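## Task

Using only the hand, roll the wooden die that sits loose on the upturned palm until its five-pip face points up; its yaw about vertical is free (the goal picture is just one valid result). It fails if the die touches anything other than the hand (the wrist camera, its post and the arm's last link count as hand) or leaves the hand. To finish, the die must rest still on the palm or fingers, clear of the wrist, camera and post, with the palm facing straight up and no hand motor showing moving or overload or building toward a shutdown (a motor dead from the start is exempt); then declare it done. The hand is then opened, and the five must still be on top with the die simply lying on the open hand.

## Robot and tools

Robot: one six-joint arm carrying a right hand with index, middle and ring fingers plus a thumb (16 hand motors). Two cameras: cam_high (672x504, fixed overhead) and cam_wrist (504x504 fisheye on the hand). A fixed mast sits at the wrist on the palm side (hand x +0.05 to +0.10, z -0.16 to -0.11, up to y +0.06 m) and can strike things.

Frames. Scene frame: origin on the table under the arm base, +z up, +y to the left when looking along +x; positions in metres, orientation as quaternion wxyz. Hand point frame: a point in front of the palm where thumb and index/middle tips would pinch; +z runs along straightened fingers toward the tips, +x across the palm away from the thumb, +y out of the palm face (palm surface at y = -0.062 m). Finger knuckles at z = -0.017, tips 0.139 m beyond; bending moves tips toward +y. Only the rubber fingertip caps grip well. "Palm straight up" means hand +y pointing along scene +z.

The row. Every motion command uses a row of 24 numbers, each in [-1, 1], in this order: dx, dy, dz, rx, ry, rz, index_mcp, index_abd, index_pip, index_dip, middle_mcp, middle_abd, middle_pip, middle_dip, ring_mcp, ring_abd, ring_pip, ring_dip, thumb_cmc, thumb_axl, thumb_mcp, thumb_ipl, current_limit, speed.
- dx..rz: an offset (not a pose) in the hand point's own axes, counted from the hand point pose in the most recent result that reported it (before any such result, and for second and later calls in one reply, from where the robot is when the action begins). Scale: 1.0 = 0.6 m or 180 degrees; rx, ry, rz form one rotation vector. Each row is counted from that same base pose, not from the previous row. All zeros drives back to that base, it is not a pause. Per control step the command is clipped to 100 mm and 16 degrees from the measured pose.
- Sixteen hand numbers: absolute goal angles, linear between each hinge's stops. Brackets give degrees at +1, at -1, then the value for straight. Fingers: _mcp knuckle bend toward palm going to -1 (-18, +128; +0.75); _abd sideways swing away from the thumb toward -1 (-60, +60; 0.00); _pip middle joint (-29, +108; +0.58); _dip end joint (-21, +117; +0.70). Thumb: thumb_cmc swings from beside the palm to in front of it toward -1 (-20, +120; +0.71); thumb_axl rolls it about its length (-27, +140; +0.68); thumb_mcp (-69, +109; +0.23) and thumb_ipl (-77, +108; +0.17) bend it, toward +z when axl is straight, along the cmc swing direction when axl is near -0.40.
- current_limit: motor current cap, -1 = 0 mA to +1 = 550 mA (floor 11 mA); low values also slow and weaken fingers. speed: set-point rate (speed+1)/2 of 5.9 rad/s. Both persist; they start at +0.4 and -0.6.

Tools.
- execute_actions {"actions": [...], "pictures": bool}: empty list just reports state; one action {"rows": [1 to 15 rows], "steps": up to 15} runs one row per 1/30 s step, repeating the last row if rows run out; a wait {"steps": up to 300} sends nothing and ends that many steps after the previous result (thinking time included).
- move {target: one 24-number row as above, speed: path top speed 0.002-0.5 m/s (default 0.25; turning up to twice that in rad/s), stop_force: optional 9-40 N}: straight path of 0.5-10 s toward the target offset; hand numbers are sent at the start. stop_force halts when the wrist sensor feels that much extra push along the path; omit it when backing off a contact; unreliable when rotating. Result adds a move: line (done, contact, off_target, moving, held, fault; limits=paced or held) and the distance to target.
- wait {seconds: 0-10}: lets the scene run, sends nothing.
- zoom_image {camera: cam_high or cam_wrist, region: [x0,y0,x1,y1] pixels, at most 504x504}.
- show_instructions: shows the reference (goal) image.
- finished_scene {scene: 1 or 2}: declares done and moves on; irreversible. Replying with no tool call ends everything.

Results: pose and velocities of the hand point, Wrist force/torque in hand axes (offset up to ~4 N, noise, saturates ~50 N), hand_goal, hand_measured, hand_current_ma (positive pushes toward -1), hand_state (moving, goal, blocked, overload), hand_current_limit, hand_speed, Hand target, HELD markers and pose unreachable lines when the clearance check interferes. Arm motion lags about 0.17 s behind commands; large moves may not finish within one action.

The clock runs while you think. Avoid: dropping the object or letting it touch non-hand parts; hitting the table; contact torque at joint load limits (wrist joints 25.4 N m, others 136) or any 150 N force, which stop the arm for 10 s and drop the rest of the call; hand motors at 495 mA or more for 5 s (shutdown for 10 s); arm motor overheating (warning at 70 °C, brake at 85 °C). Prefer small, slow, smooth moves; brief random pushes on the object may occur.

Each tool is called after "Request:" by a JSON object that holds its "op" and its "data", one argument or row to a line.

Reference images:

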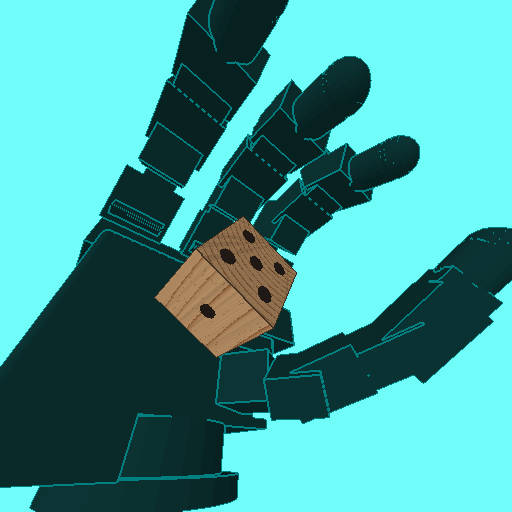

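## Session

Request:
{"op": "execute_actions", "data": {
  "actions": []
}}

Scene clock: 0.00 s of 4800.00 s.
end_effector_position=(+0.6072, +0.0770, +0.4577) hand_goal=(+0.046, +0.000, -0.008, +0.280, +0.046, +0.000, -0.008, +0.280, +0.046, +0.000, -0.008, +0.280, -0.104, +0.266, +0.032, -0.018) hand_measured=(+0.062, +0.000, -0.006, +0.282, +0.062, +0.000, -0.006, +0.282, +0.062, +0.000, -0.006, +0.282, -0.092, +0.270, +0.034, -0.016) hand_current_ma=(+85, +0, +14, +12, +85, +0, +14, +12, +87, +0, +14, +12, +67, +29, +11, +12) hand_state=(goal, goal, goal, goal, goal, goal, goal, goal, goal, goal, goal, goal, goal, goal, goal, goal) hand_current_limit=0.40 hand_speed=-0.60 end_effector_quat_wxyz=(+0.474, +0.475, +0.536, +0.512) end_effector_velocity=(+0.000, +0.000, +0.000) end_effector_angular_velocity=(-0.000, -0.001, +0.000)
Joint positions: [-0.182 -1.166  2.227 -4.159 -1.32  -0.038]
Joint velocities: [ 0.    -0.    -0.001 -0.     0.    -0.   ]
Motor temperatures (°C, as the motors report them): [26 29 28 31 36 39]
Wrist force (N, on the end effector, along its own x y z axes, offset not removed): no reading
Wrist torque (N m, same axes, about the end effector's origin, offset not removed): no reading
Hand target: +0.607, +0.077, +0.458; +0.474, +0.475, +0.536, +0.512

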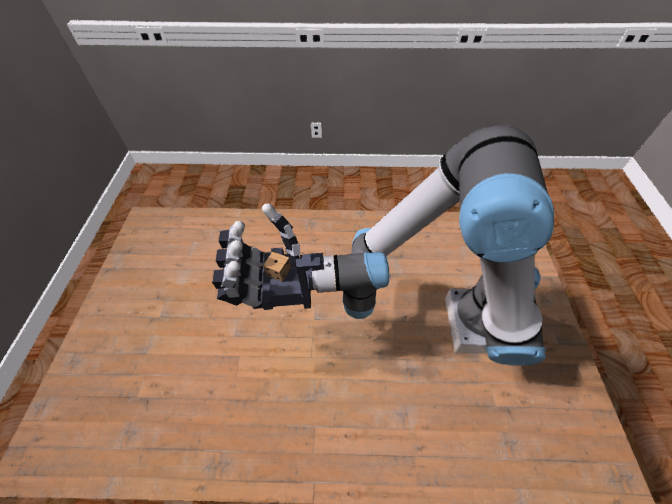

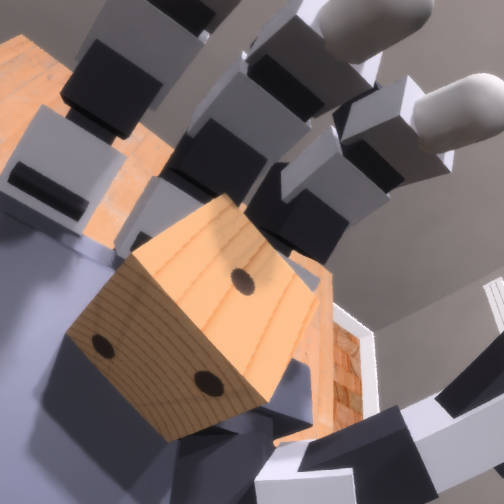

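Request:
{"op": "zoom_image", "data": {
  "camera": "cam_high",
  "region": [200,190,340,320]
}}

Region (200, 190, 340, 320) of cam_high's 672x504 image, scaled by 3.600, with more detail than that image has; it fills the top 468 rows of this view, and the rest is white.

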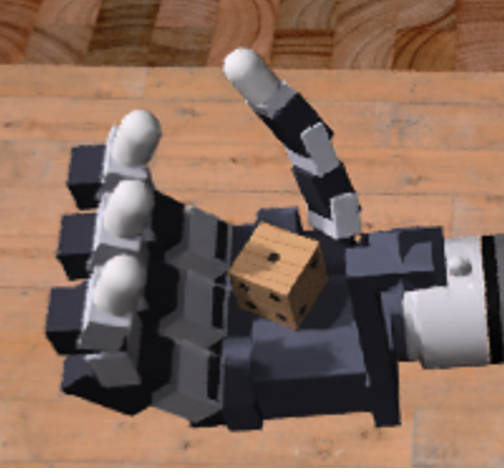

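Request:
{"op": "move", "data": {
  "target": [0,0,0,0.12,0,-0.02,0.75,0,-0.6,0.5,0.75,0,-0.6,0.5,0.75,0,-0.6,0.5,-0.1,0.27,0.03,0,0.4,-0.6],
  "speed": 0.1
}}

Scene clock: 14.30 s of 4800.00 s.
end_effector_position=(+0.6070, +0.0770, +0.4576) hand_goal=(+0.750, +0.000, -0.600, +0.500, +0.750, +0.000, -0.600, +0.500, +0.750, +0.000, -0.600, +0.500, -0.100, +0.270, +0.030, +0.000) hand_measured=(+0.758, +0.000, -0.596, +0.498, +0.758, +0.000, -0.596, +0.498, +0.758, +0.000, -0.596, +0.498, -0.092, +0.270, +0.030, -0.004) hand_current_ma=(+41, +0, +22, -13, +41, +0, +22, -13, +41, +0, +22, -13, +43, +4, -1, -21) hand_state=(goal, goal, goal, goal, goal, goal, goal, goal, goal, goal, goal, goal, goal, goal, goal, goal) hand_current_limit=0.40 hand_speed=-0.60 end_effector_quat_wxyz=(+0.392, +0.538, +0.637, +0.388) end_effector_velocity=(+0.000, +0.001, -0.000) end_effector_angular_velocity=(-0.002, +0.011, +0.001)
Joint positions: [-0.191 -1.496  2.281 -3.498 -1.356 -0.193]
Joint velocities: [ 0.001 -0.007 -0.002  0.02  -0.002 -0.003]
Motor temperatures (°C, as the motors report them): [26 29 28 31 36 39]
Wrist force (N, on the end effector, along its own x y z axes, offset not removed): [-2.5 1.4 -0.6]
Wrist torque (N m, same axes, about the end effector's origin, offset not removed): [0.25 0.18 -0.35]
Hand target: +0.607, +0.077, +0.458; +0.392, +0.539, +0.637, +0.388
Off the commanded pose: 0.000 m, 0 deg.
move: done
camera_calibration (this result's frames):
cam_wrist: T_world_to_cam=[[0.340061, -0.685028, 0.644279, -0.414791], [-0.805069, -0.566149, -0.17703, 0.571093], [0.486028, -0.458488, -0.74402, 0.208111], [0, 0, 0, 1]] pos_world=[0.499675, 0.134597, 0.52318]

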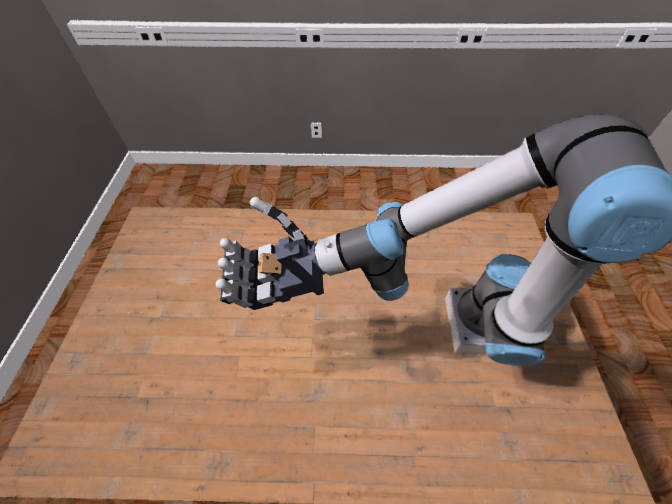

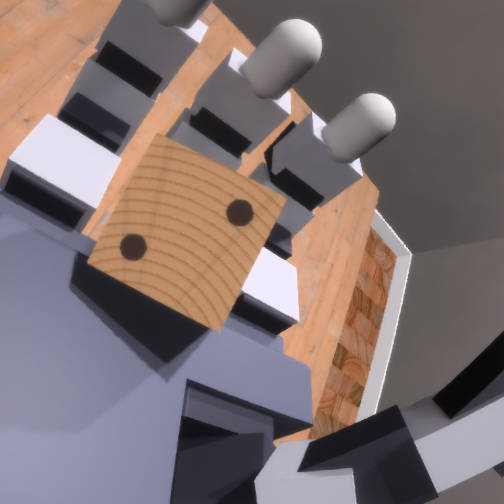

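Request:
{"op": "zoom_image", "data": {
  "camera": "cam_high",
  "region": [200,190,340,320]
}}

Request:
{"op": "move", "data": {
  "target": [0,0,0,-0.12,0,0.02,0.75,0,-0.6,0.5,0.75,0,-0.6,0.5,0.75,0,-0.6,0.5,-0.1,0.27,0.03,0,0.4,-0.6],
  "speed": 0.1
}}

Request:
{"op": "zoom_image", "data": {
  "camera": "cam_high",
  "region": [200,190,340,320]
}}

Region (200, 190, 340, 320) of cam_high's 672x504 image, scaled by 3.600, with more detail than that image has; it fills the top 468 rows of this view, and the rest is white.

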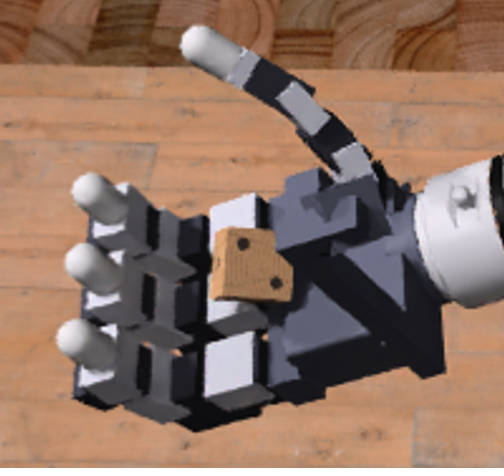

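Scene clock: 20.93 s of 4800.00 s.
end_effector_position=(+0.6072, +0.0770, +0.4577) hand_goal=(+0.750, +0.000, -0.600, +0.500, +0.750, +0.000, -0.600, +0.500, +0.750, +0.000, -0.600, +0.500, -0.100, +0.270, +0.030, +0.000) hand_measured=(+0.758, +0.000, -0.596, +0.498, +0.760, +0.000, -0.596, +0.498, +0.758, +0.000, -0.596, +0.498, -0.092, +0.270, +0.030, -0.004) hand_current_ma=(+41, +0, +22, -13, +52, +0, +22, -13, +42, +0, +22, -13, +43, +4, -2, -21) hand_state=(goal, goal, goal, goal, goal, goal, goal, goal, goal, goal, goal, goal, goal, goal, goal, goal) hand_current_limit=0.40 hand_speed=-0.60 end_effector_quat_wxyz=(+0.474, +0.475, +0.536, +0.512) end_effector_velocity=(-0.000, +0.000, +0.000) end_effector_angular_velocity=(+0.001, -0.009, -0.000)
Joint positions: [-0.182 -1.166  2.227 -4.159 -1.32  -0.038]
Joint velocities: [ 0.001  0.008 -0.004 -0.014 -0.001  0.002]
Motor temperatures (°C, as the motors report them): [26 29 28 31 36 39]
Wrist force (N, on the end effector, along its own x y z axes, offset not removed): [-2.5 1.3 -1.4]
Wrist torque (N m, same axes, about the end effector's origin, offset not removed): [0.35 0.29 -0.34]
Hand target: +0.607, +0.077, +0.458; +0.474, +0.475, +0.536, +0.512
Off the commanded pose: 0.000 m, 0 deg.
move: done
camera_calibration (this result's frames):
cam_wrist: T_world_to_cam=[[0.103185, -0.749113, 0.654356, -0.270785], [-0.673646, -0.536653, -0.508139, 0.640737], [0.731816, -0.388372, -0.560011, -0.0307472], [0, 0, 0, 1]] pos_world=[0.482072, 0.129063, 0.485555]

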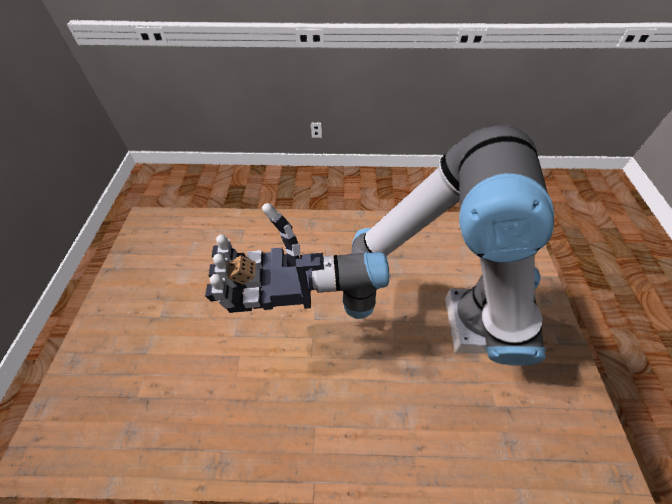

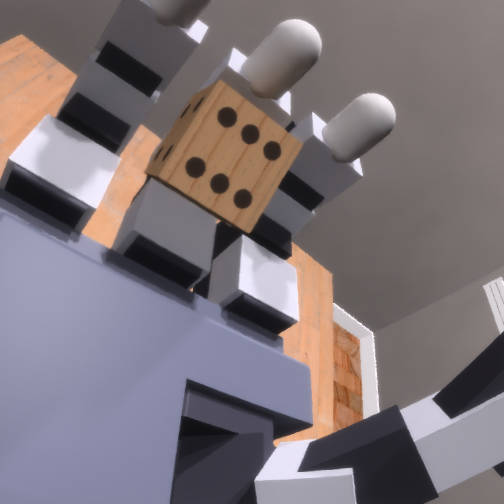

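Region (200, 190, 340, 320) of cam_high's 672x504 image, scaled by 3.600, with more detail than that image has; it fills the top 468 rows of this view, and the rest is white.

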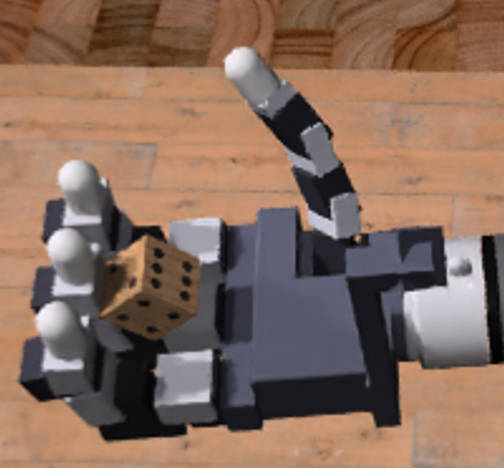

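Request:
{"op": "move", "data": {
  "target": [0,0,0,0.06,0,0,0.75,0,0.3,-0.4,0.75,0,0.3,-0.4,0.75,0,0.3,-0.4,-0.1,0.27,0.03,0,0.4,-0.85],
  "speed": 0.05
}}

Request:
{"op": "zoom_image", "data": {
  "camera": "cam_high",
  "region": [180,190,320,320]
}}

Scene clock: 27.13 s of 4800.00 s.
end_effector_position=(+0.6071, +0.0770, +0.4576) hand_goal=(+0.750, +0.000, +0.300, -0.400, +0.750, +0.000, +0.300, -0.400, +0.750, +0.000, +0.300, -0.400, -0.100, +0.270, +0.030, +0.000) hand_measured=(+0.758, +0.000, +0.300, -0.398, +0.762, +0.000, +0.300, -0.398, +0.760, +0.000, +0.300, -0.398, -0.092, +0.270, +0.030, -0.004) hand_current_ma=(+48, +0, +0, +15, +65, +0, +1, +15, +49, +0, +0, +15, +43, +4, -2, -21) hand_state=(goal, goal, goal, goal, goal, goal, goal, goal, goal, goal, goal, goal, goal, goal, goal, goal) hand_current_limit=0.40 hand_speed=-0.85 end_effector_quat_wxyz=(+0.427, +0.518, +0.582, +0.460) end_effector_velocity=(-0.000, -0.001, +0.000) end_effector_angular_velocity=(-0.001, -0.001, -0.001)
Joint positions: [-0.186 -1.336  2.279 -3.847 -1.328 -0.086]
Joint velocities: [-0.001 -0.     0.    -0.001  0.    -0.001]
Motor temperatures (°C, as the motors report them): [26 29 28 31 36 39]
Wrist force (N, on the end effector, along its own x y z axes, offset not removed): [-0.5 -0.3 -5.9]
Wrist torque (N m, same axes, about the end effector's origin, offset not removed): [0.63 0.05 -0.36]
Hand target: +0.607, +0.077, +0.458; +0.427, +0.518, +0.582, +0.460
Off the commanded pose: 0.000 m, 0 deg.
move: done
camera_calibration (this result's frames):
cam_wrist: T_world_to_cam=[[0.221539, -0.737634, 0.637822, -0.335881], [-0.757864, -0.541837, -0.363395, 0.625926], [0.613648, -0.402876, -0.679064, 0.0966211], [0, 0, 0, 1]] pos_world=[0.489486, 0.130319, 0.507302]

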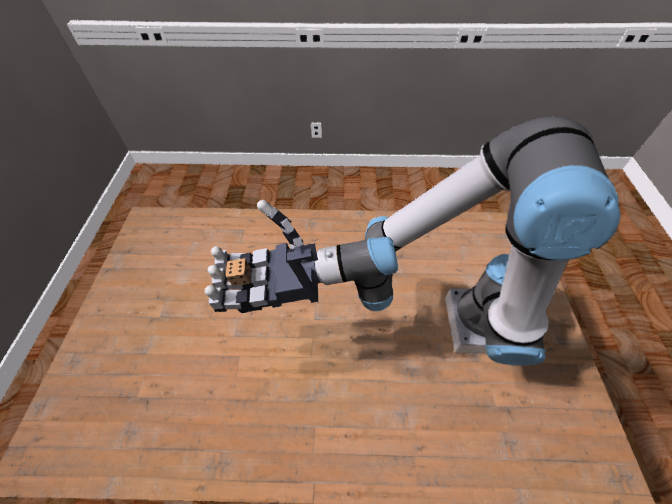

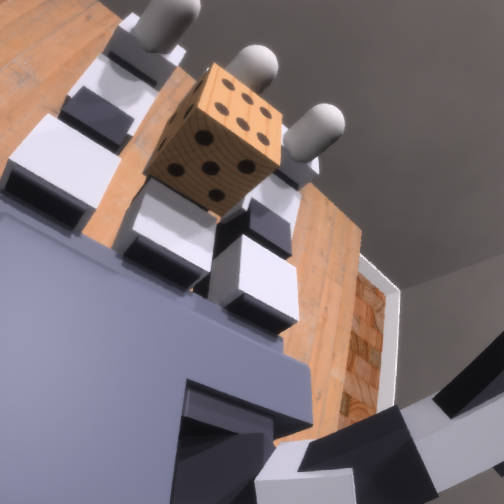

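Region (180, 190, 320, 320) of cam_high's 672x504 image, scaled by 3.600, with more detail than that image has; it fills the top 468 rows of this view, and the rest is white.

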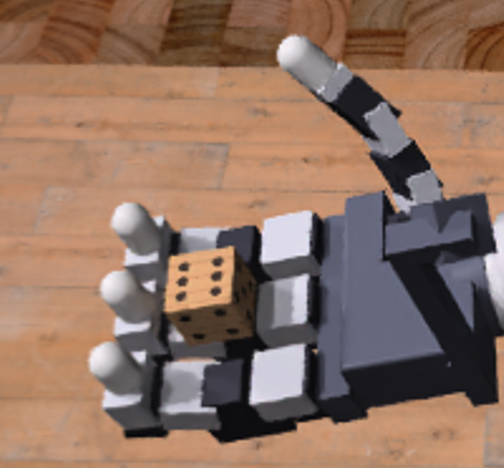

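Request:
{"op": "move", "data": {
  "target": [0,0,0,0.2,0,0,0.75,-0.2,0.3,-0.4,0.75,0,0.3,-0.4,0.75,0.25,0.3,-0.4,-0.1,0.27,0.03,0,0.4,-0.85],
  "speed": 0.05
}}

Request:
{"op": "zoom_image", "data": {
  "camera": "cam_high",
  "region": [180,190,320,320]
}}

Scene clock: 38.10 s of 4800.00 s.
end_effector_position=(+0.6068, +0.0770, +0.4575) hand_goal=(+0.750, -0.200, +0.300, -0.400, +0.750, +0.000, +0.300, -0.400, +0.750, +0.250, +0.300, -0.400, -0.100, +0.270, +0.030, +0.000) hand_measured=(+0.758, -0.196, +0.300, -0.398, +0.762, +0.002, +0.302, -0.398, +0.760, +0.232, +0.300, -0.398, -0.092, +0.270, +0.028, -0.004) hand_current_ma=(+48, +15, +0, +15, +65, +11, +6, +15, +49, -80, +1, +15, +43, +4, -10, -21) hand_state=(goal, goal, goal, goal, goal, goal, goal, goal, goal, goal, goal, goal, goal, goal, goal, goal) hand_current_limit=0.40 hand_speed=-0.85 end_effector_quat_wxyz=(+0.246, +0.624, +0.695, +0.257) end_effector_velocity=(+0.000, +0.000, +0.001) end_effector_angular_velocity=(-0.003, +0.009, +0.002)
Joint positions: [-0.156 -1.707  2.084 -2.652 -1.444 -0.189]
Joint velocities: [ 0.001 -0.001 -0.009  0.019 -0.003 -0.003]
Motor temperatures (°C, as the motors report them): [26 29 28 31 36 39]
Wrist force (N, on the end effector, along its own x y z axes, offset not removed): [-0.6 2.0 -0.8]
Wrist torque (N m, same axes, about the end effector's origin, offset not removed): [0.51 -0.01 -0.23]
Hand target: +0.607, +0.077, +0.458; +0.246, +0.624, +0.695, +0.257
Off the commanded pose: 0.000 m, 0 deg.
move: done
camera_calibration (this result's frames):
cam_wrist: T_world_to_cam=[[0.556753, -0.708622, 0.433452, -0.447835], [-0.824212, -0.53623, 0.182022, 0.415949], [0.103445, -0.458597, -0.882603, 0.503744], [0, 0, 0, 1]] pos_world=[0.540054, 0.136714, 0.563009]

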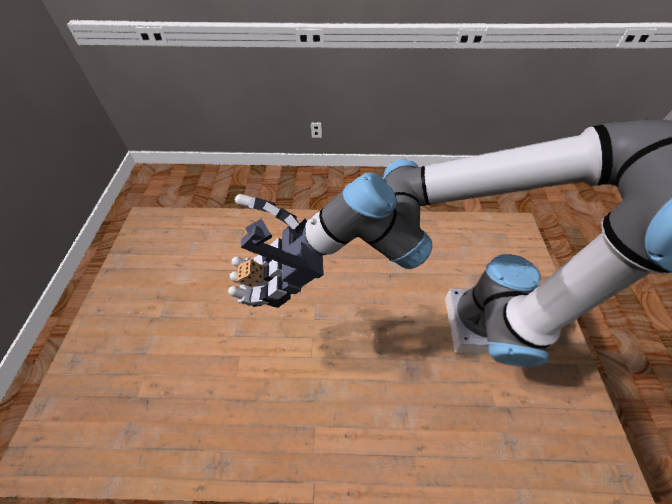

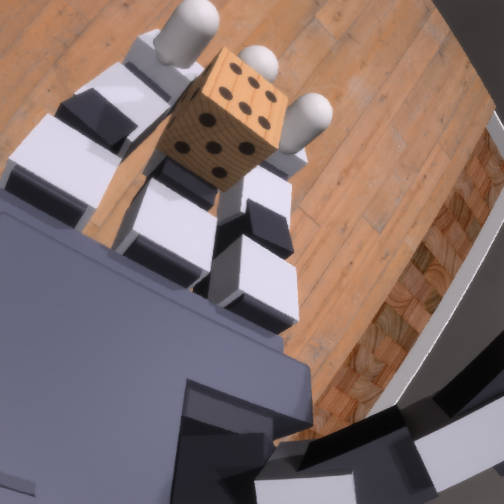

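Region (180, 190, 320, 320) of cam_high's 672x504 image, scaled by 3.600, with more detail than that image has; it fills the top 468 rows of this view, and the rest is white.

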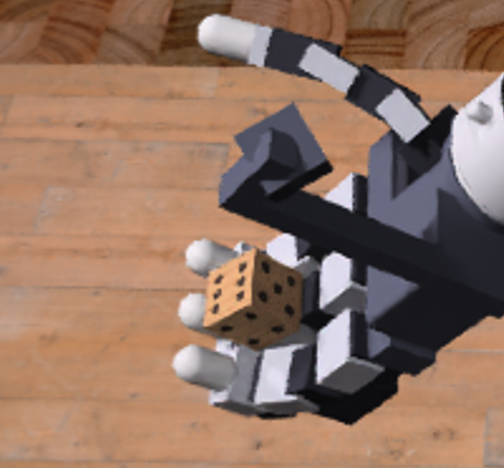

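Request:
{"op": "move", "data": {
  "target": [0,0,0,0,0,0,0.75,-0.2,0.7,-0.4,0.75,0,0.7,-0.4,0.75,0.2,0.7,-0.4,-0.1,0.27,0.03,0,0.4,-0.92]
}}

Request:
{"op": "move", "data": {
  "target": [0,0,0,0,0,0,0.75,-0.2,0.5,-0.1,0.75,0,0.5,-0.1,0.75,0.2,0.5,-0.1,-0.1,0.27,0.03,0,0.4,-0.92]
}}

Request:
{"op": "zoom_image", "data": {
  "camera": "cam_high",
  "region": [180,190,320,320]
}}

Scene clock: 46.70 s of 4800.00 s.
end_effector_position=(+0.6068, +0.0770, +0.4575) hand_goal=(+0.750, -0.200, +0.700, -0.400, +0.750, +0.000, +0.700, -0.400, +0.750, +0.200, +0.700, -0.400, -0.100, +0.270, +0.030, +0.000) hand_measured=(+0.758, -0.196, +0.698, -0.398, +0.762, +0.002, +0.702, -0.398, +0.760, +0.200, +0.698, -0.398, -0.092, +0.270, +0.028, -0.004) hand_current_ma=(+48, +15, -9, +15, +65, +11, +9, +15, +49, -4, -7, +15, +43, +4, -10, -21) hand_state=(goal, goal, goal, goal, goal, goal, goal, goal, goal, goal, goal, goal, goal, goal, goal, goal) hand_current_limit=0.40 hand_speed=-0.92 end_effector_quat_wxyz=(+0.246, +0.624, +0.695, +0.257) end_effector_velocity=(+0.000, -0.000, +0.000) end_effector_angular_velocity=(-0.000, +0.000, -0.000)
Joint positions: [-0.156 -1.707  2.084 -2.652 -1.444 -0.189]
Joint velocities: [-0.001 -0.    -0.001  0.001  0.    -0.001]
Motor temperatures (°C, as the motors report them): [26 29 28 31 36 39]
Wrist force (N, on the end effector, along its own x y z axes, offset not removed): [-0.2 2.2 -3.4]
Wrist torque (N m, same axes, about the end effector's origin, offset not removed): [0.63 0.03 -0.24]
Hand target: +0.607, +0.077, +0.458; +0.246, +0.624, +0.695, +0.257
Off the commanded pose: 0.000 m, 0 deg.
move: done
camera_calibration (this result's frames):
cam_wrist: T_world_to_cam=[[0.556756, -0.70862, 0.433452, -0.447835], [-0.82421, -0.536234, 0.182022, 0.415949], [0.103447, -0.458597, -0.882603, 0.503744], [0, 0, 0, 1]] pos_world=[0.540053, 0.136716, 0.563009]

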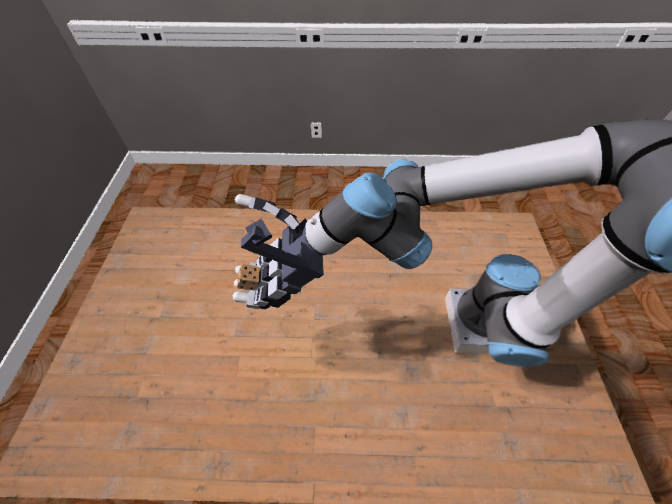

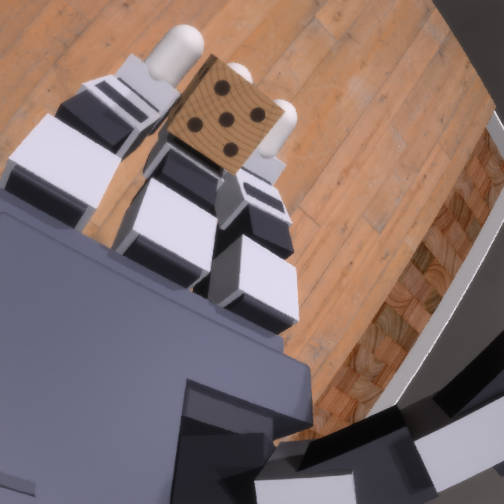

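Scene clock: 48.47 s of 4800.00 s.
end_effector_position=(+0.6068, +0.0770, +0.4575) hand_goal=(+0.750, -0.200, +0.500, -0.100, +0.750, +0.000, +0.500, -0.100, +0.750, +0.200, +0.500, -0.100, -0.100, +0.270, +0.030, +0.000) hand_measured=(+0.758, -0.194, +0.504, -0.102, +0.762, +0.002, +0.512, -0.100, +0.760, +0.196, +0.506, -0.102, -0.092, +0.270, +0.028, -0.004) hand_current_ma=(+48, +26, +20, -14, +68, +7, +60, -4, +49, -18, +29, -13, +43, +4, -10, -21) hand_state=(goal, goal, goal, goal, goal, goal, goal, goal, goal, goal, goal, goal, goal, goal, goal, goal) hand_current_limit=0.40 hand_speed=-0.92 end_effector_quat_wxyz=(+0.246, +0.624, +0.695, +0.257) end_effector_velocity=(+0.000, -0.001, +0.000) end_effector_angular_velocity=(-0.000, -0.000, -0.001)
Joint positions: [-0.156 -1.707  2.084 -2.652 -1.444 -0.189]
Joint velocities: [-0.002  0.    -0.001  0.     0.    -0.001]
Motor temperatures (°C, as the motors report them): [26 29 28 31 36 39]
Wrist force (N, on the end effector, along its own x y z axes, offset not removed): [0.8 1.6 -2.0]
Wrist torque (N m, same axes, about the end effector's origin, offset not removed): [0.53 -0.21 -0.16]
Hand target: +0.607, +0.077, +0.458; +0.246, +0.624, +0.695, +0.257
Off the commanded pose: 0.000 m, 0 deg.
move: done
camera_calibration (this result's frames):
cam_wrist: T_world_to_cam=[[0.556755, -0.708621, 0.433452, -0.447835], [-0.82421, -0.536233, 0.182022, 0.415949], [0.103447, -0.458597, -0.882603, 0.503744], [0, 0, 0, 1]] pos_world=[0.540053, 0.136716, 0.563009]

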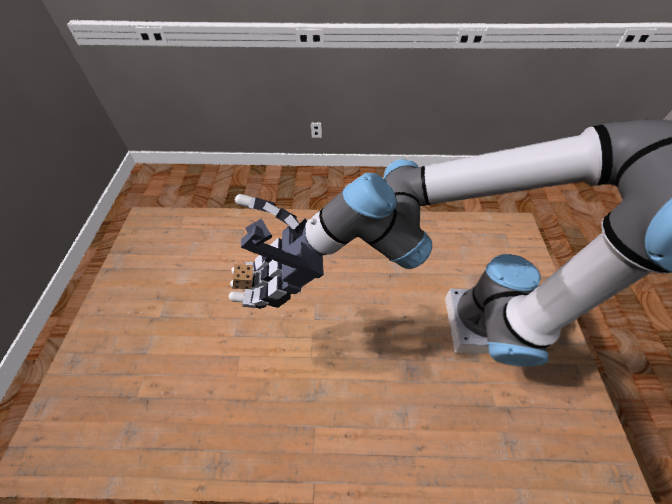

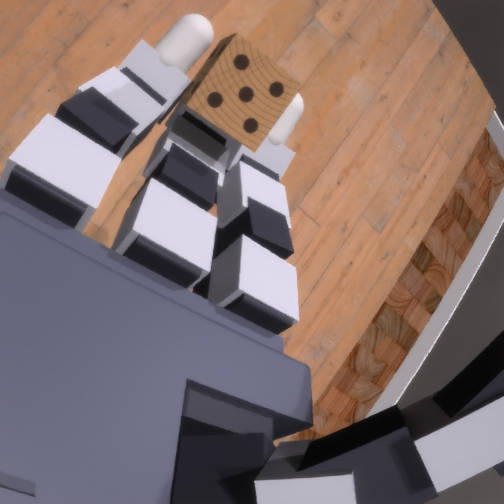

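Region (180, 190, 320, 320) of cam_high's 672x504 image, scaled by 3.600, with more detail than that image has; it fills the top 468 rows of this view, and the rest is white.

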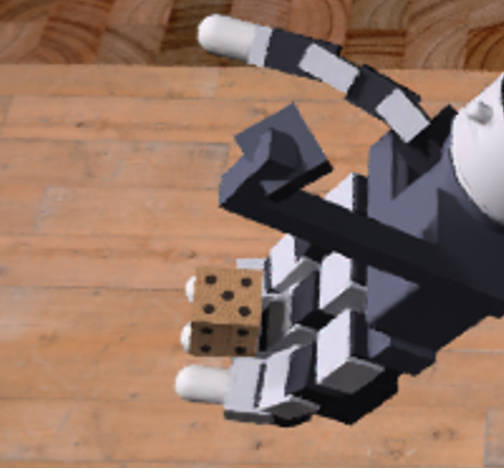

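Request:
{"op": "move", "data": {
  "target": [0,0,0,-0.275,0,0,0.75,-0.2,0.5,0.5,0.75,0,0.5,0.5,0.75,0.2,0.5,0.5,-0.1,0.27,0.03,0,0.4,-0.97],
  "speed": 0.08
}}

Request:
{"op": "zoom_image", "data": {
  "camera": "cam_high",
  "region": [170,190,310,320]
}}

Scene clock: 62.03 s of 4800.00 s.
end_effector_position=(+0.6072, +0.0770, +0.4577) hand_goal=(+0.750, -0.200, +0.500, +0.500, +0.750, +0.000, +0.500, +0.500, +0.750, +0.200, +0.500, +0.500, -0.100, +0.270, +0.030, +0.000) hand_measured=(+0.758, -0.174, +0.500, +0.494, +0.776, +0.000, +0.512, +0.500, +0.760, +0.168, +0.502, +0.496, -0.092, +0.270, +0.028, -0.004) hand_current_ma=(+48, +131, +4, -29, +145, +3, +60, -4, +49, -143, +13, -22, +43, +4, -10, -21) hand_state=(goal, blocked, goal, goal, blocked, goal, goal, goal, goal, blocked, goal, goal, goal, goal, goal, goal) hand_current_limit=0.40 hand_speed=-0.97 end_effector_quat_wxyz=(+0.485, +0.463, +0.524, +0.525) end_effector_velocity=(+0.000, +0.000, -0.000) end_effector_angular_velocity=(+0.000, +0.000, +0.001)
Joint positions: [-0.18  -1.124  2.206 -4.229 -1.32  -0.026]
Joint velocities: [ 0.001  0.    -0.     0.    -0.     0.   ]
Motor temperatures (°C, as the motors report them): [26 29 28 31 36 39]
Wrist force (N, on the end effector, along its own x y z axes, offset not removed): [0.8 0.3 -2.4]
Wrist torque (N m, same axes, about the end effector's origin, offset not removed): [0.34 -0.10 -0.15]
Hand target: +0.607, +0.077, +0.458; +0.485, +0.463, +0.524, +0.525
Off the commanded pose: 0.000 m, 0 deg.
move: done
camera_calibration (this result's frames):
cam_wrist: T_world_to_cam=[[0.0727153, -0.752142, 0.654977, -0.252346], [-0.64798, -0.534856, -0.542264, 0.640651], [0.758178, -0.384981, -0.526266, -0.0624614], [0, 0, 0, 1]] pos_world=[0.480835, 0.12881, 0.479811]

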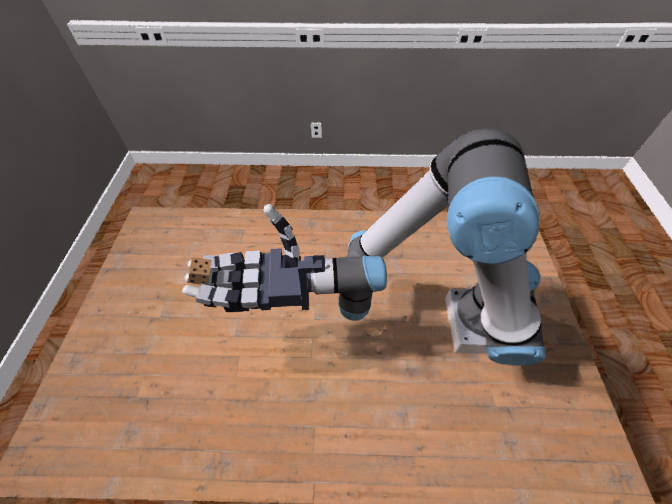

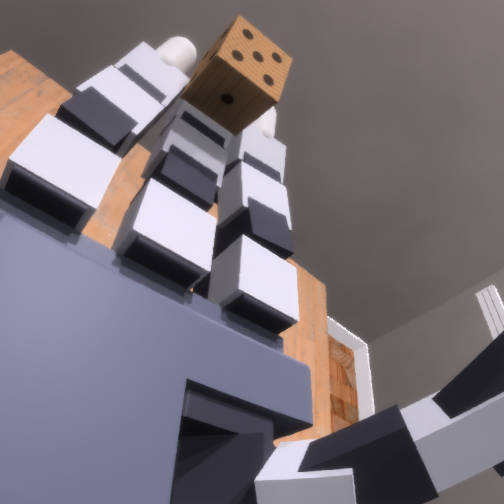

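Region (170, 190, 310, 320) of cam_high's 672x504 image, scaled by 3.600, with more detail than that image has; it fills the top 468 rows of this view, and the rest is white.

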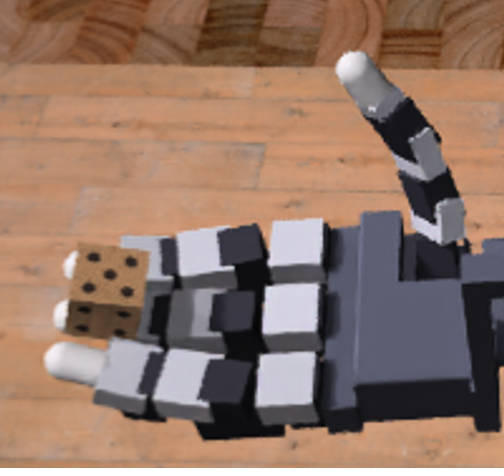

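Precarious; try sliding it inward.

Request:
{"op": "move", "data": {
  "target": [0,0,0,0,0,0,0.4,-0.17,0.58,0.65,0.38,0,0.58,0.65,0.4,0.17,0.58,0.65,-0.1,0.27,0.03,0,0.4,-0.95]
}}

Request:
{"op": "zoom_image", "data": {
  "camera": "cam_high",
  "region": [170,190,310,320]
}}

Scene clock: 69.23 s of 4800.00 s.
end_effector_position=(+0.6072, +0.0770, +0.4577) hand_goal=(+0.400, -0.170, +0.580, +0.650, +0.380, +0.000, +0.580, +0.650, +0.400, +0.170, +0.580, +0.650, -0.100, +0.270, +0.030, +0.000) hand_measured=(+0.414, -0.160, +0.578, +0.648, +0.438, +0.000, +0.588, +0.650, +0.414, +0.158, +0.580, +0.648, -0.092, +0.270, +0.028, -0.004) hand_current_ma=(+72, +49, -6, -14, +321, +3, +44, -2, +79, -56, -5, -14, +43, +4, -10, -21) hand_state=(goal, goal, goal, goal, blocked, goal, goal, goal, goal, goal, goal, goal, goal, goal, goal, goal) hand_current_limit=0.40 hand_speed=-0.95 end_effector_quat_wxyz=(+0.485, +0.463, +0.524, +0.525) end_effector_velocity=(-0.000, -0.000, +0.000) end_effector_angular_velocity=(-0.001, -0.001, -0.001)
Joint positions: [-0.18  -1.124  2.206 -4.229 -1.32  -0.026]
Joint velocities: [-0.     0.    -0.    -0.001 -0.    -0.   ]
Motor temperatures (°C, as the motors report them): [26 29 28 31 36 39]
Wrist force (N, on the end effector, along its own x y z axes, offset not removed): [0.9 1.1 -2.4]
Wrist torque (N m, same axes, about the end effector's origin, offset not removed): [0.37 -0.21 -0.19]
Hand target: +0.607, +0.077, +0.458; +0.485, +0.463, +0.524, +0.525
Off the commanded pose: 0.000 m, 0 deg.
move: done
camera_calibration (this result's frames):
cam_wrist: T_world_to_cam=[[0.0727153, -0.752142, 0.654977, -0.252346], [-0.64798, -0.534857, -0.542264, 0.640651], [0.758178, -0.384981, -0.526266, -0.0624615], [0, 0, 0, 1]] pos_world=[0.480835, 0.12881, 0.479811]

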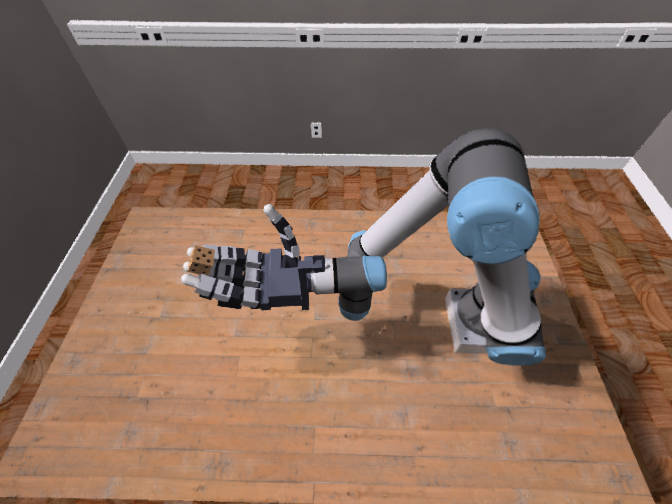

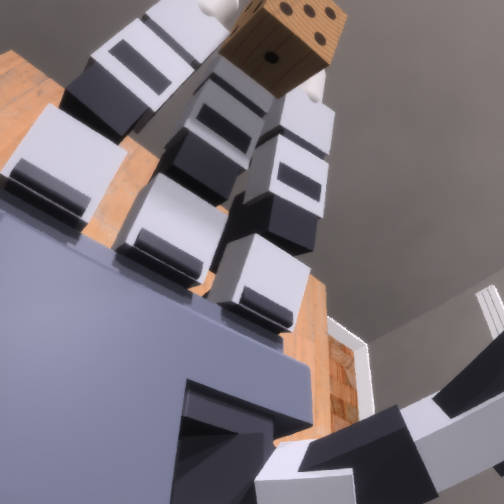

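Region (170, 190, 310, 320) of cam_high's 672x504 image, scaled by 3.600, with more detail than that image has; it fills the top 468 rows of this view, and the rest is white.

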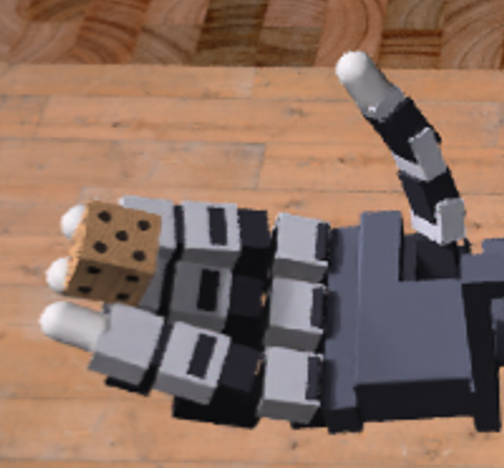

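Request:
{"op": "execute_actions", "data": {
  "actions": [
    {"rows":[[0,0,0,0,0,0,0.33,-0.15,0.58,0.55,0.28,0,0.58,0.75,0.33,0.15,0.58,0.65,-0.1,0.27,0.03,0,0.6,-0.5],[0,0,0,0,0,0,0.33,-0.15,0.58,0.55,0.28,0,0.58,0.75,0.33,0.15,0.58,0.65,-0.1,0.27,0.03,0,0.6,-0.5],[0,0,0,0,0,0,0.33,-0.15,0.58,0.55,0.28,0,0.58,0.75,0.33,0.15,0.58,0.65,-0.1,0.27,0.03,0,0.6,-0.5],[0,0,0,0,0,0,0.33,-0.15,0.58,0.55,0.28,0,0.58,0.75,0.33,0.15,0.58,0.65,-0.1,0.27,0.03,0,0.6,-0.5],[0,0,0,0,0,0,0.33,-0.15,0.58,0.75,0.28,0,0.58,0.6,0.33,0.15,0.58,0.65,-0.1,0.27,0.03,0,0.6,-0.5]]}
  ]
}}

Request:
{"op": "execute_actions", "data": {
  "actions": [
    {"rows":[[0,0,0,0,0,0,0.33,-0.15,0.58,0.6,0.28,0,0.58,0.75,0.33,0.15,0.58,0.65,-0.1,0.27,0.03,0,0.6,-0.5]]}
  ]
}}

Request:
{"op": "zoom_image", "data": {
  "camera": "cam_high",
  "region": [170,190,310,320]
}}

Scene clock: 77.53 s of 4800.00 s.
end_effector_position=(+0.6072, +0.0770, +0.4577) hand_goal=(+0.330, -0.150, +0.580, +0.750, +0.280, +0.000, +0.580, +0.600, +0.330, +0.150, +0.580, +0.650, -0.100, +0.270, +0.030, +0.000) hand_measured=(+0.354, -0.152, +0.580, +0.748, +0.306, +0.000, +0.588, +0.604, +0.354, +0.152, +0.580, +0.648, -0.092, +0.270, +0.028, -0.004) hand_current_ma=(+126, -10, +3, -11, +136, +2, +41, +19, +130, +5, +3, -11, +43, +4, -10, -20) hand_state=(blocked, goal, goal, goal, moving, goal, goal, goal, blocked, goal, goal, goal, goal, goal, goal, goal) hand_current_limit=0.60 hand_speed=-0.50 end_effector_quat_wxyz=(+0.485, +0.463, +0.524, +0.525) end_effector_velocity=(+0.000, +0.000, +0.000) end_effector_angular_velocity=(-0.001, -0.000, +0.000)
Joint positions: [-0.18  -1.124  2.206 -4.229 -1.32  -0.026]
Joint velocities: [ 0.    -0.    -0.001  0.     0.    -0.001]
Motor temperatures (°C, as the motors report them): [26 29 28 31 36 39]
Wrist force (N, on the end effector, along its own x y z axes, offset not removed): [-1.6 2.5 -3.8]
Wrist torque (N m, same axes, about the end effector's origin, offset not removed): [0.68 0.25 -0.36]
Hand target: +0.607, +0.077, +0.458; +0.485, +0.463, +0.524, +0.525
Off the commanded pose: 0.000 m, 0 deg.
Steps of this call (steps 1 to 234: nothing new was sent; steps 235 to 249: all 15 steps of this action). Readings (end_effector_position | what the end effector reports):
235: (+0.6072, +0.0770, +0.4577) | hand_goal=(+0.330, -0.150, +0.580, +0.550, +0.280, +0.000, +0.580, +0.750, +0.330, +0.150, +0.580, +0.650, -0.100, +0.270, +0.030, +0.000) hand_measured=(+0.412, -0.160, +0.578, +0.648, +0.438, +0.000, +0.588, +0.650, +0.414, +0.158, +0.580, +0.648, -0.092, +0.270, +0.028, -0.004) hand_current_ma=(+72, +49, -6, -14, +321, +3, +44, -2, +79, -56, -5, -14, +43, +4, -10, -21) hand_state=(moving, moving, goal, moving, moving, goal, goal, moving, moving, moving, goal, goal, goal, goal, goal, goal) hand_current_limit=0.60 hand_speed=-0.50
236: (+0.6072, +0.0770, +0.4577) | hand_goal=(+0.330, -0.150, +0.580, +0.550, +0.280, +0.000, +0.580, +0.750, +0.330, +0.150, +0.580, +0.650, -0.100, +0.270, +0.030, +0.000) hand_measured=(+0.410, -0.158, +0.580, +0.642, +0.434, +0.000, +0.588, +0.656, +0.410, +0.156, +0.580, +0.648, -0.092, +0.270, +0.028, -0.004) hand_current_ma=(+214, -9, +2, +86, +337, +3, +44, -77, +210, +3, +0, -12, +43, +4, -10, -21) hand_state=(moving, moving, moving, moving, moving, goal, goal, moving, moving, moving, goal, goal, goal, goal, goal, goal) hand_current_limit=0.60 hand_speed=-0.50
238: (+0.6072, +0.0770, +0.4577) | hand_goal=(+0.330, -0.150, +0.580, +0.550, +0.280, +0.000, +0.580, +0.750, +0.330, +0.150, +0.580, +0.650, -0.100, +0.270, +0.030, +0.000) hand_measured=(+0.366, -0.152, +0.580, +0.584, +0.392, +0.000, +0.588, +0.716, +0.368, +0.152, +0.580, +0.648, -0.092, +0.270, +0.028, -0.004) hand_current_ma=(+97, -12, +1, +31, +260, +3, +44, -22, +101, +6, +1, -12, +43, +4, -10, -21) hand_state=(moving, goal, goal, moving, moving, goal, goal, moving, moving, goal, goal, goal, goal, goal, goal, goal) hand_current_limit=0.60 hand_speed=-0.50
242: (+0.6072, +0.0770, +0.4577) | hand_goal=(+0.330, -0.150, +0.580, +0.750, +0.280, +0.000, +0.580, +0.600, +0.330, +0.150, +0.580, +0.650, -0.100, +0.270, +0.030, +0.000) hand_measured=(+0.354, -0.152, +0.580, +0.620, +0.314, +0.000, +0.588, +0.682, +0.354, +0.152, +0.580, +0.648, -0.092, +0.270, +0.028, -0.004) hand_current_ma=(+129, -10, +1, -65, +154, +3, +44, +74, +133, +5, +1, -11, +43, +4, -10, -21) hand_state=(blocked, goal, goal, moving, moving, goal, goal, moving, blocked, goal, goal, goal, goal, goal, goal, goal) hand_current_limit=0.60 hand_speed=-0.50
249: the state above
camera_calibration (this result's frames):
cam_wrist: T_world_to_cam=[[0.0727147, -0.752142, 0.654977, -0.252343], [-0.647981, -0.534856, -0.542264, 0.640649], [0.758178, -0.384982, -0.526266, -0.0624638], [0, 0, 0, 1]] pos_world=[0.480836, 0.12881, 0.479807]

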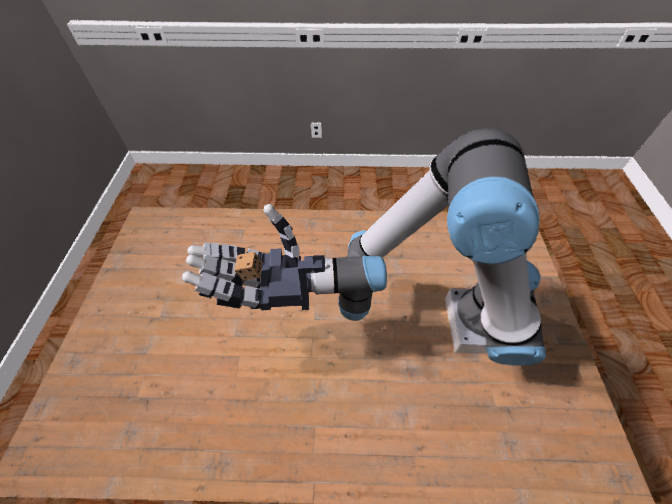

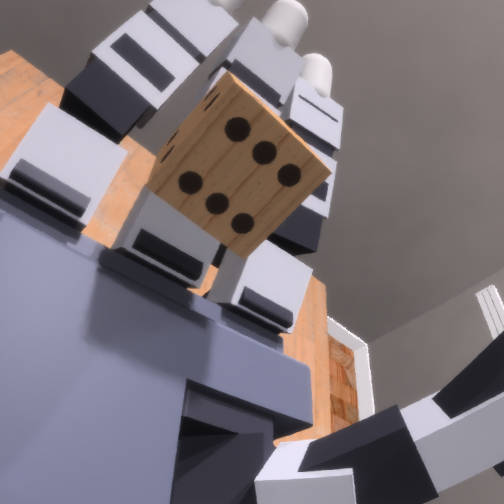

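Scene clock: 78.03 s of 4800.00 s.
end_effector_position=(+0.6072, +0.0770, +0.4577) hand_goal=(+0.330, -0.150, +0.580, +0.600, +0.280, +0.000, +0.580, +0.750, +0.330, +0.150, +0.580, +0.650, -0.100, +0.270, +0.030, +0.000) hand_measured=(+0.352, -0.152, +0.580, +0.604, +0.302, +0.000, +0.588, +0.748, +0.354, +0.152, +0.580, +0.648, -0.092, +0.270, +0.028, -0.002) hand_current_ma=(+123, -10, +3, +19, +127, +2, +41, -11, +127, +5, +3, -11, +43, +4, -10, -20) hand_state=(blocked, goal, goal, goal, blocked, goal, goal, goal, blocked, goal, goal, goal, goal, goal, goal, goal) hand_current_limit=0.60 hand_speed=-0.50 end_effector_quat_wxyz=(+0.485, +0.463, +0.524, +0.525) end_effector_velocity=(-0.000, +0.000, -0.000) end_effector_angular_velocity=(+0.002, +0.000, +0.001)
Joint positions: [-0.18  -1.124  2.206 -4.229 -1.32  -0.026]
Joint velocities: [ 0.001  0.     0.     0.    -0.     0.002]
Motor temperatures (°C, as the motors report them): [26 29 28 31 36 39]
Wrist force (N, on the end effector, along its own x y z axes, offset not removed): [0.1 1.0 -1.2]
Wrist torque (N m, same axes, about the end effector's origin, offset not removed): [0.28 -0.15 -0.22]
Hand target: +0.607, +0.077, +0.458; +0.485, +0.463, +0.524, +0.525
Off the commanded pose: 0.000 m, 0 deg.
Steps of this call (steps 1 to 15: all 15 steps of this action). Readings (end_effector_position | what the end effector reports):
1: (+0.6072, +0.0770, +0.4577) | hand_goal=(+0.330, -0.150, +0.580, +0.600, +0.280, +0.000, +0.580, +0.750, +0.330, +0.150, +0.580, +0.650, -0.100, +0.270, +0.030, +0.000) hand_measured=(+0.354, -0.152, +0.580, +0.748, +0.304, +0.000, +0.588, +0.604, +0.354, +0.152, +0.580, +0.648, -0.092, +0.270, +0.028, -0.004) hand_current_ma=(+127, -10, +2, -11, +128, +2, +42, +19, +131, +5, +2, -11, +43, +4, -10, -20) hand_state=(blocked, goal, goal, moving, moving, goal, goal, moving, blocked, goal, goal, goal, goal, goal, goal, goal) hand_current_limit=0.60 hand_speed=-0.50
2: (+0.6072, +0.0770, +0.4577) | hand_goal=(+0.330, -0.150, +0.580, +0.600, +0.280, +0.000, +0.580, +0.750, +0.330, +0.150, +0.580, +0.650, -0.100, +0.270, +0.030, +0.000) hand_measured=(+0.352, -0.152, +0.580, +0.742, +0.304, +0.000, +0.588, +0.608, +0.354, +0.152, +0.580, +0.648, -0.092, +0.270, +0.028, -0.004) hand_current_ma=(+127, -10, +2, +87, +129, +2, +41, -79, +130, +5, +2, -11, +43, +4, -10, -20) hand_state=(blocked, goal, goal, moving, blocked, goal, goal, moving, blocked, goal, goal, goal, goal, goal, goal, goal) hand_current_limit=0.60 hand_speed=-0.50
4: (+0.6072, +0.0770, +0.4577) | hand_goal=(+0.330, -0.150, +0.580, +0.600, +0.280, +0.000, +0.580, +0.750, +0.330, +0.150, +0.580, +0.650, -0.100, +0.270, +0.030, +0.000) hand_measured=(+0.352, -0.152, +0.580, +0.682, +0.304, +0.000, +0.588, +0.670, +0.354, +0.152, +0.580, +0.648, -0.092, +0.270, +0.028, -0.002) hand_current_ma=(+126, -10, +3, +73, +130, +2, +41, -65, +129, +5, +2, -11, +43, +4, -10, -20) hand_state=(blocked, goal, goal, moving, blocked, goal, goal, moving, blocked, goal, goal, goal, goal, goal, goal, goal) hand_current_limit=0.60 hand_speed=-0.50
8: (+0.6072, +0.0770, +0.4577) | hand_goal=(+0.330, -0.150, +0.580, +0.600, +0.280, +0.000, +0.580, +0.750, +0.330, +0.150, +0.580, +0.650, -0.100, +0.270, +0.030, +0.000) hand_measured=(+0.352, -0.152, +0.580, +0.604, +0.302, +0.000, +0.588, +0.746, +0.354, +0.152, +0.580, +0.648, -0.092, +0.270, +0.028, -0.002) hand_current_ma=(+124, -10, +3, +18, +128, +2, +41, -9, +128, +5, +3, -11, +43, +4, -10, -20) hand_state=(blocked, goal, goal, moving, blocked, goal, goal, moving, blocked, goal, goal, goal, goal, goal, goal, goal) hand_current_limit=0.60 hand_speed=-0.50
15: the state above
camera_calibration (this result's frames):
cam_wrist: T_world_to_cam=[[0.0727197, -0.752143, 0.654975, -0.252342], [-0.647984, -0.534856, -0.54226, 0.640648], [0.758175, -0.38498, -0.526271, -0.0624626], [0, 0, 0, 1]] pos_world=[0.480837, 0.12881, 0.479803]

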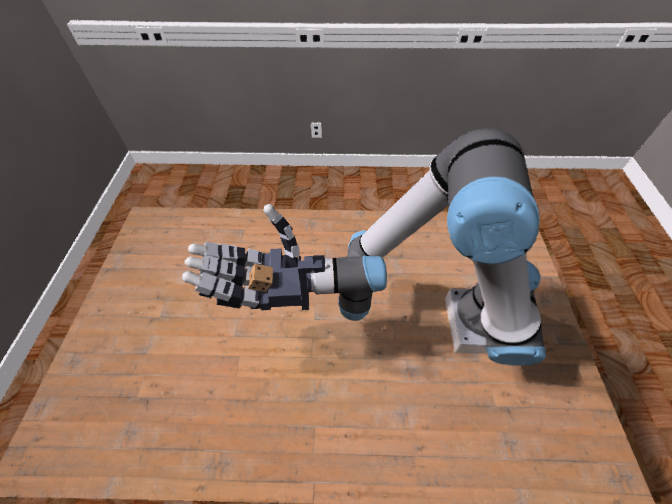

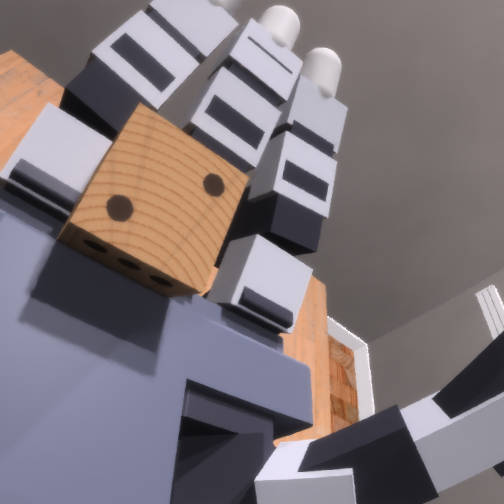

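Region (170, 190, 310, 320) of cam_high's 672x504 image, scaled by 3.600, with more detail than that image has; it fills the top 468 rows of this view, and the rest is white.

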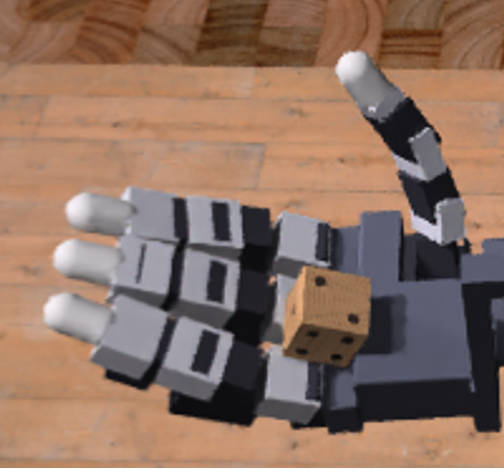

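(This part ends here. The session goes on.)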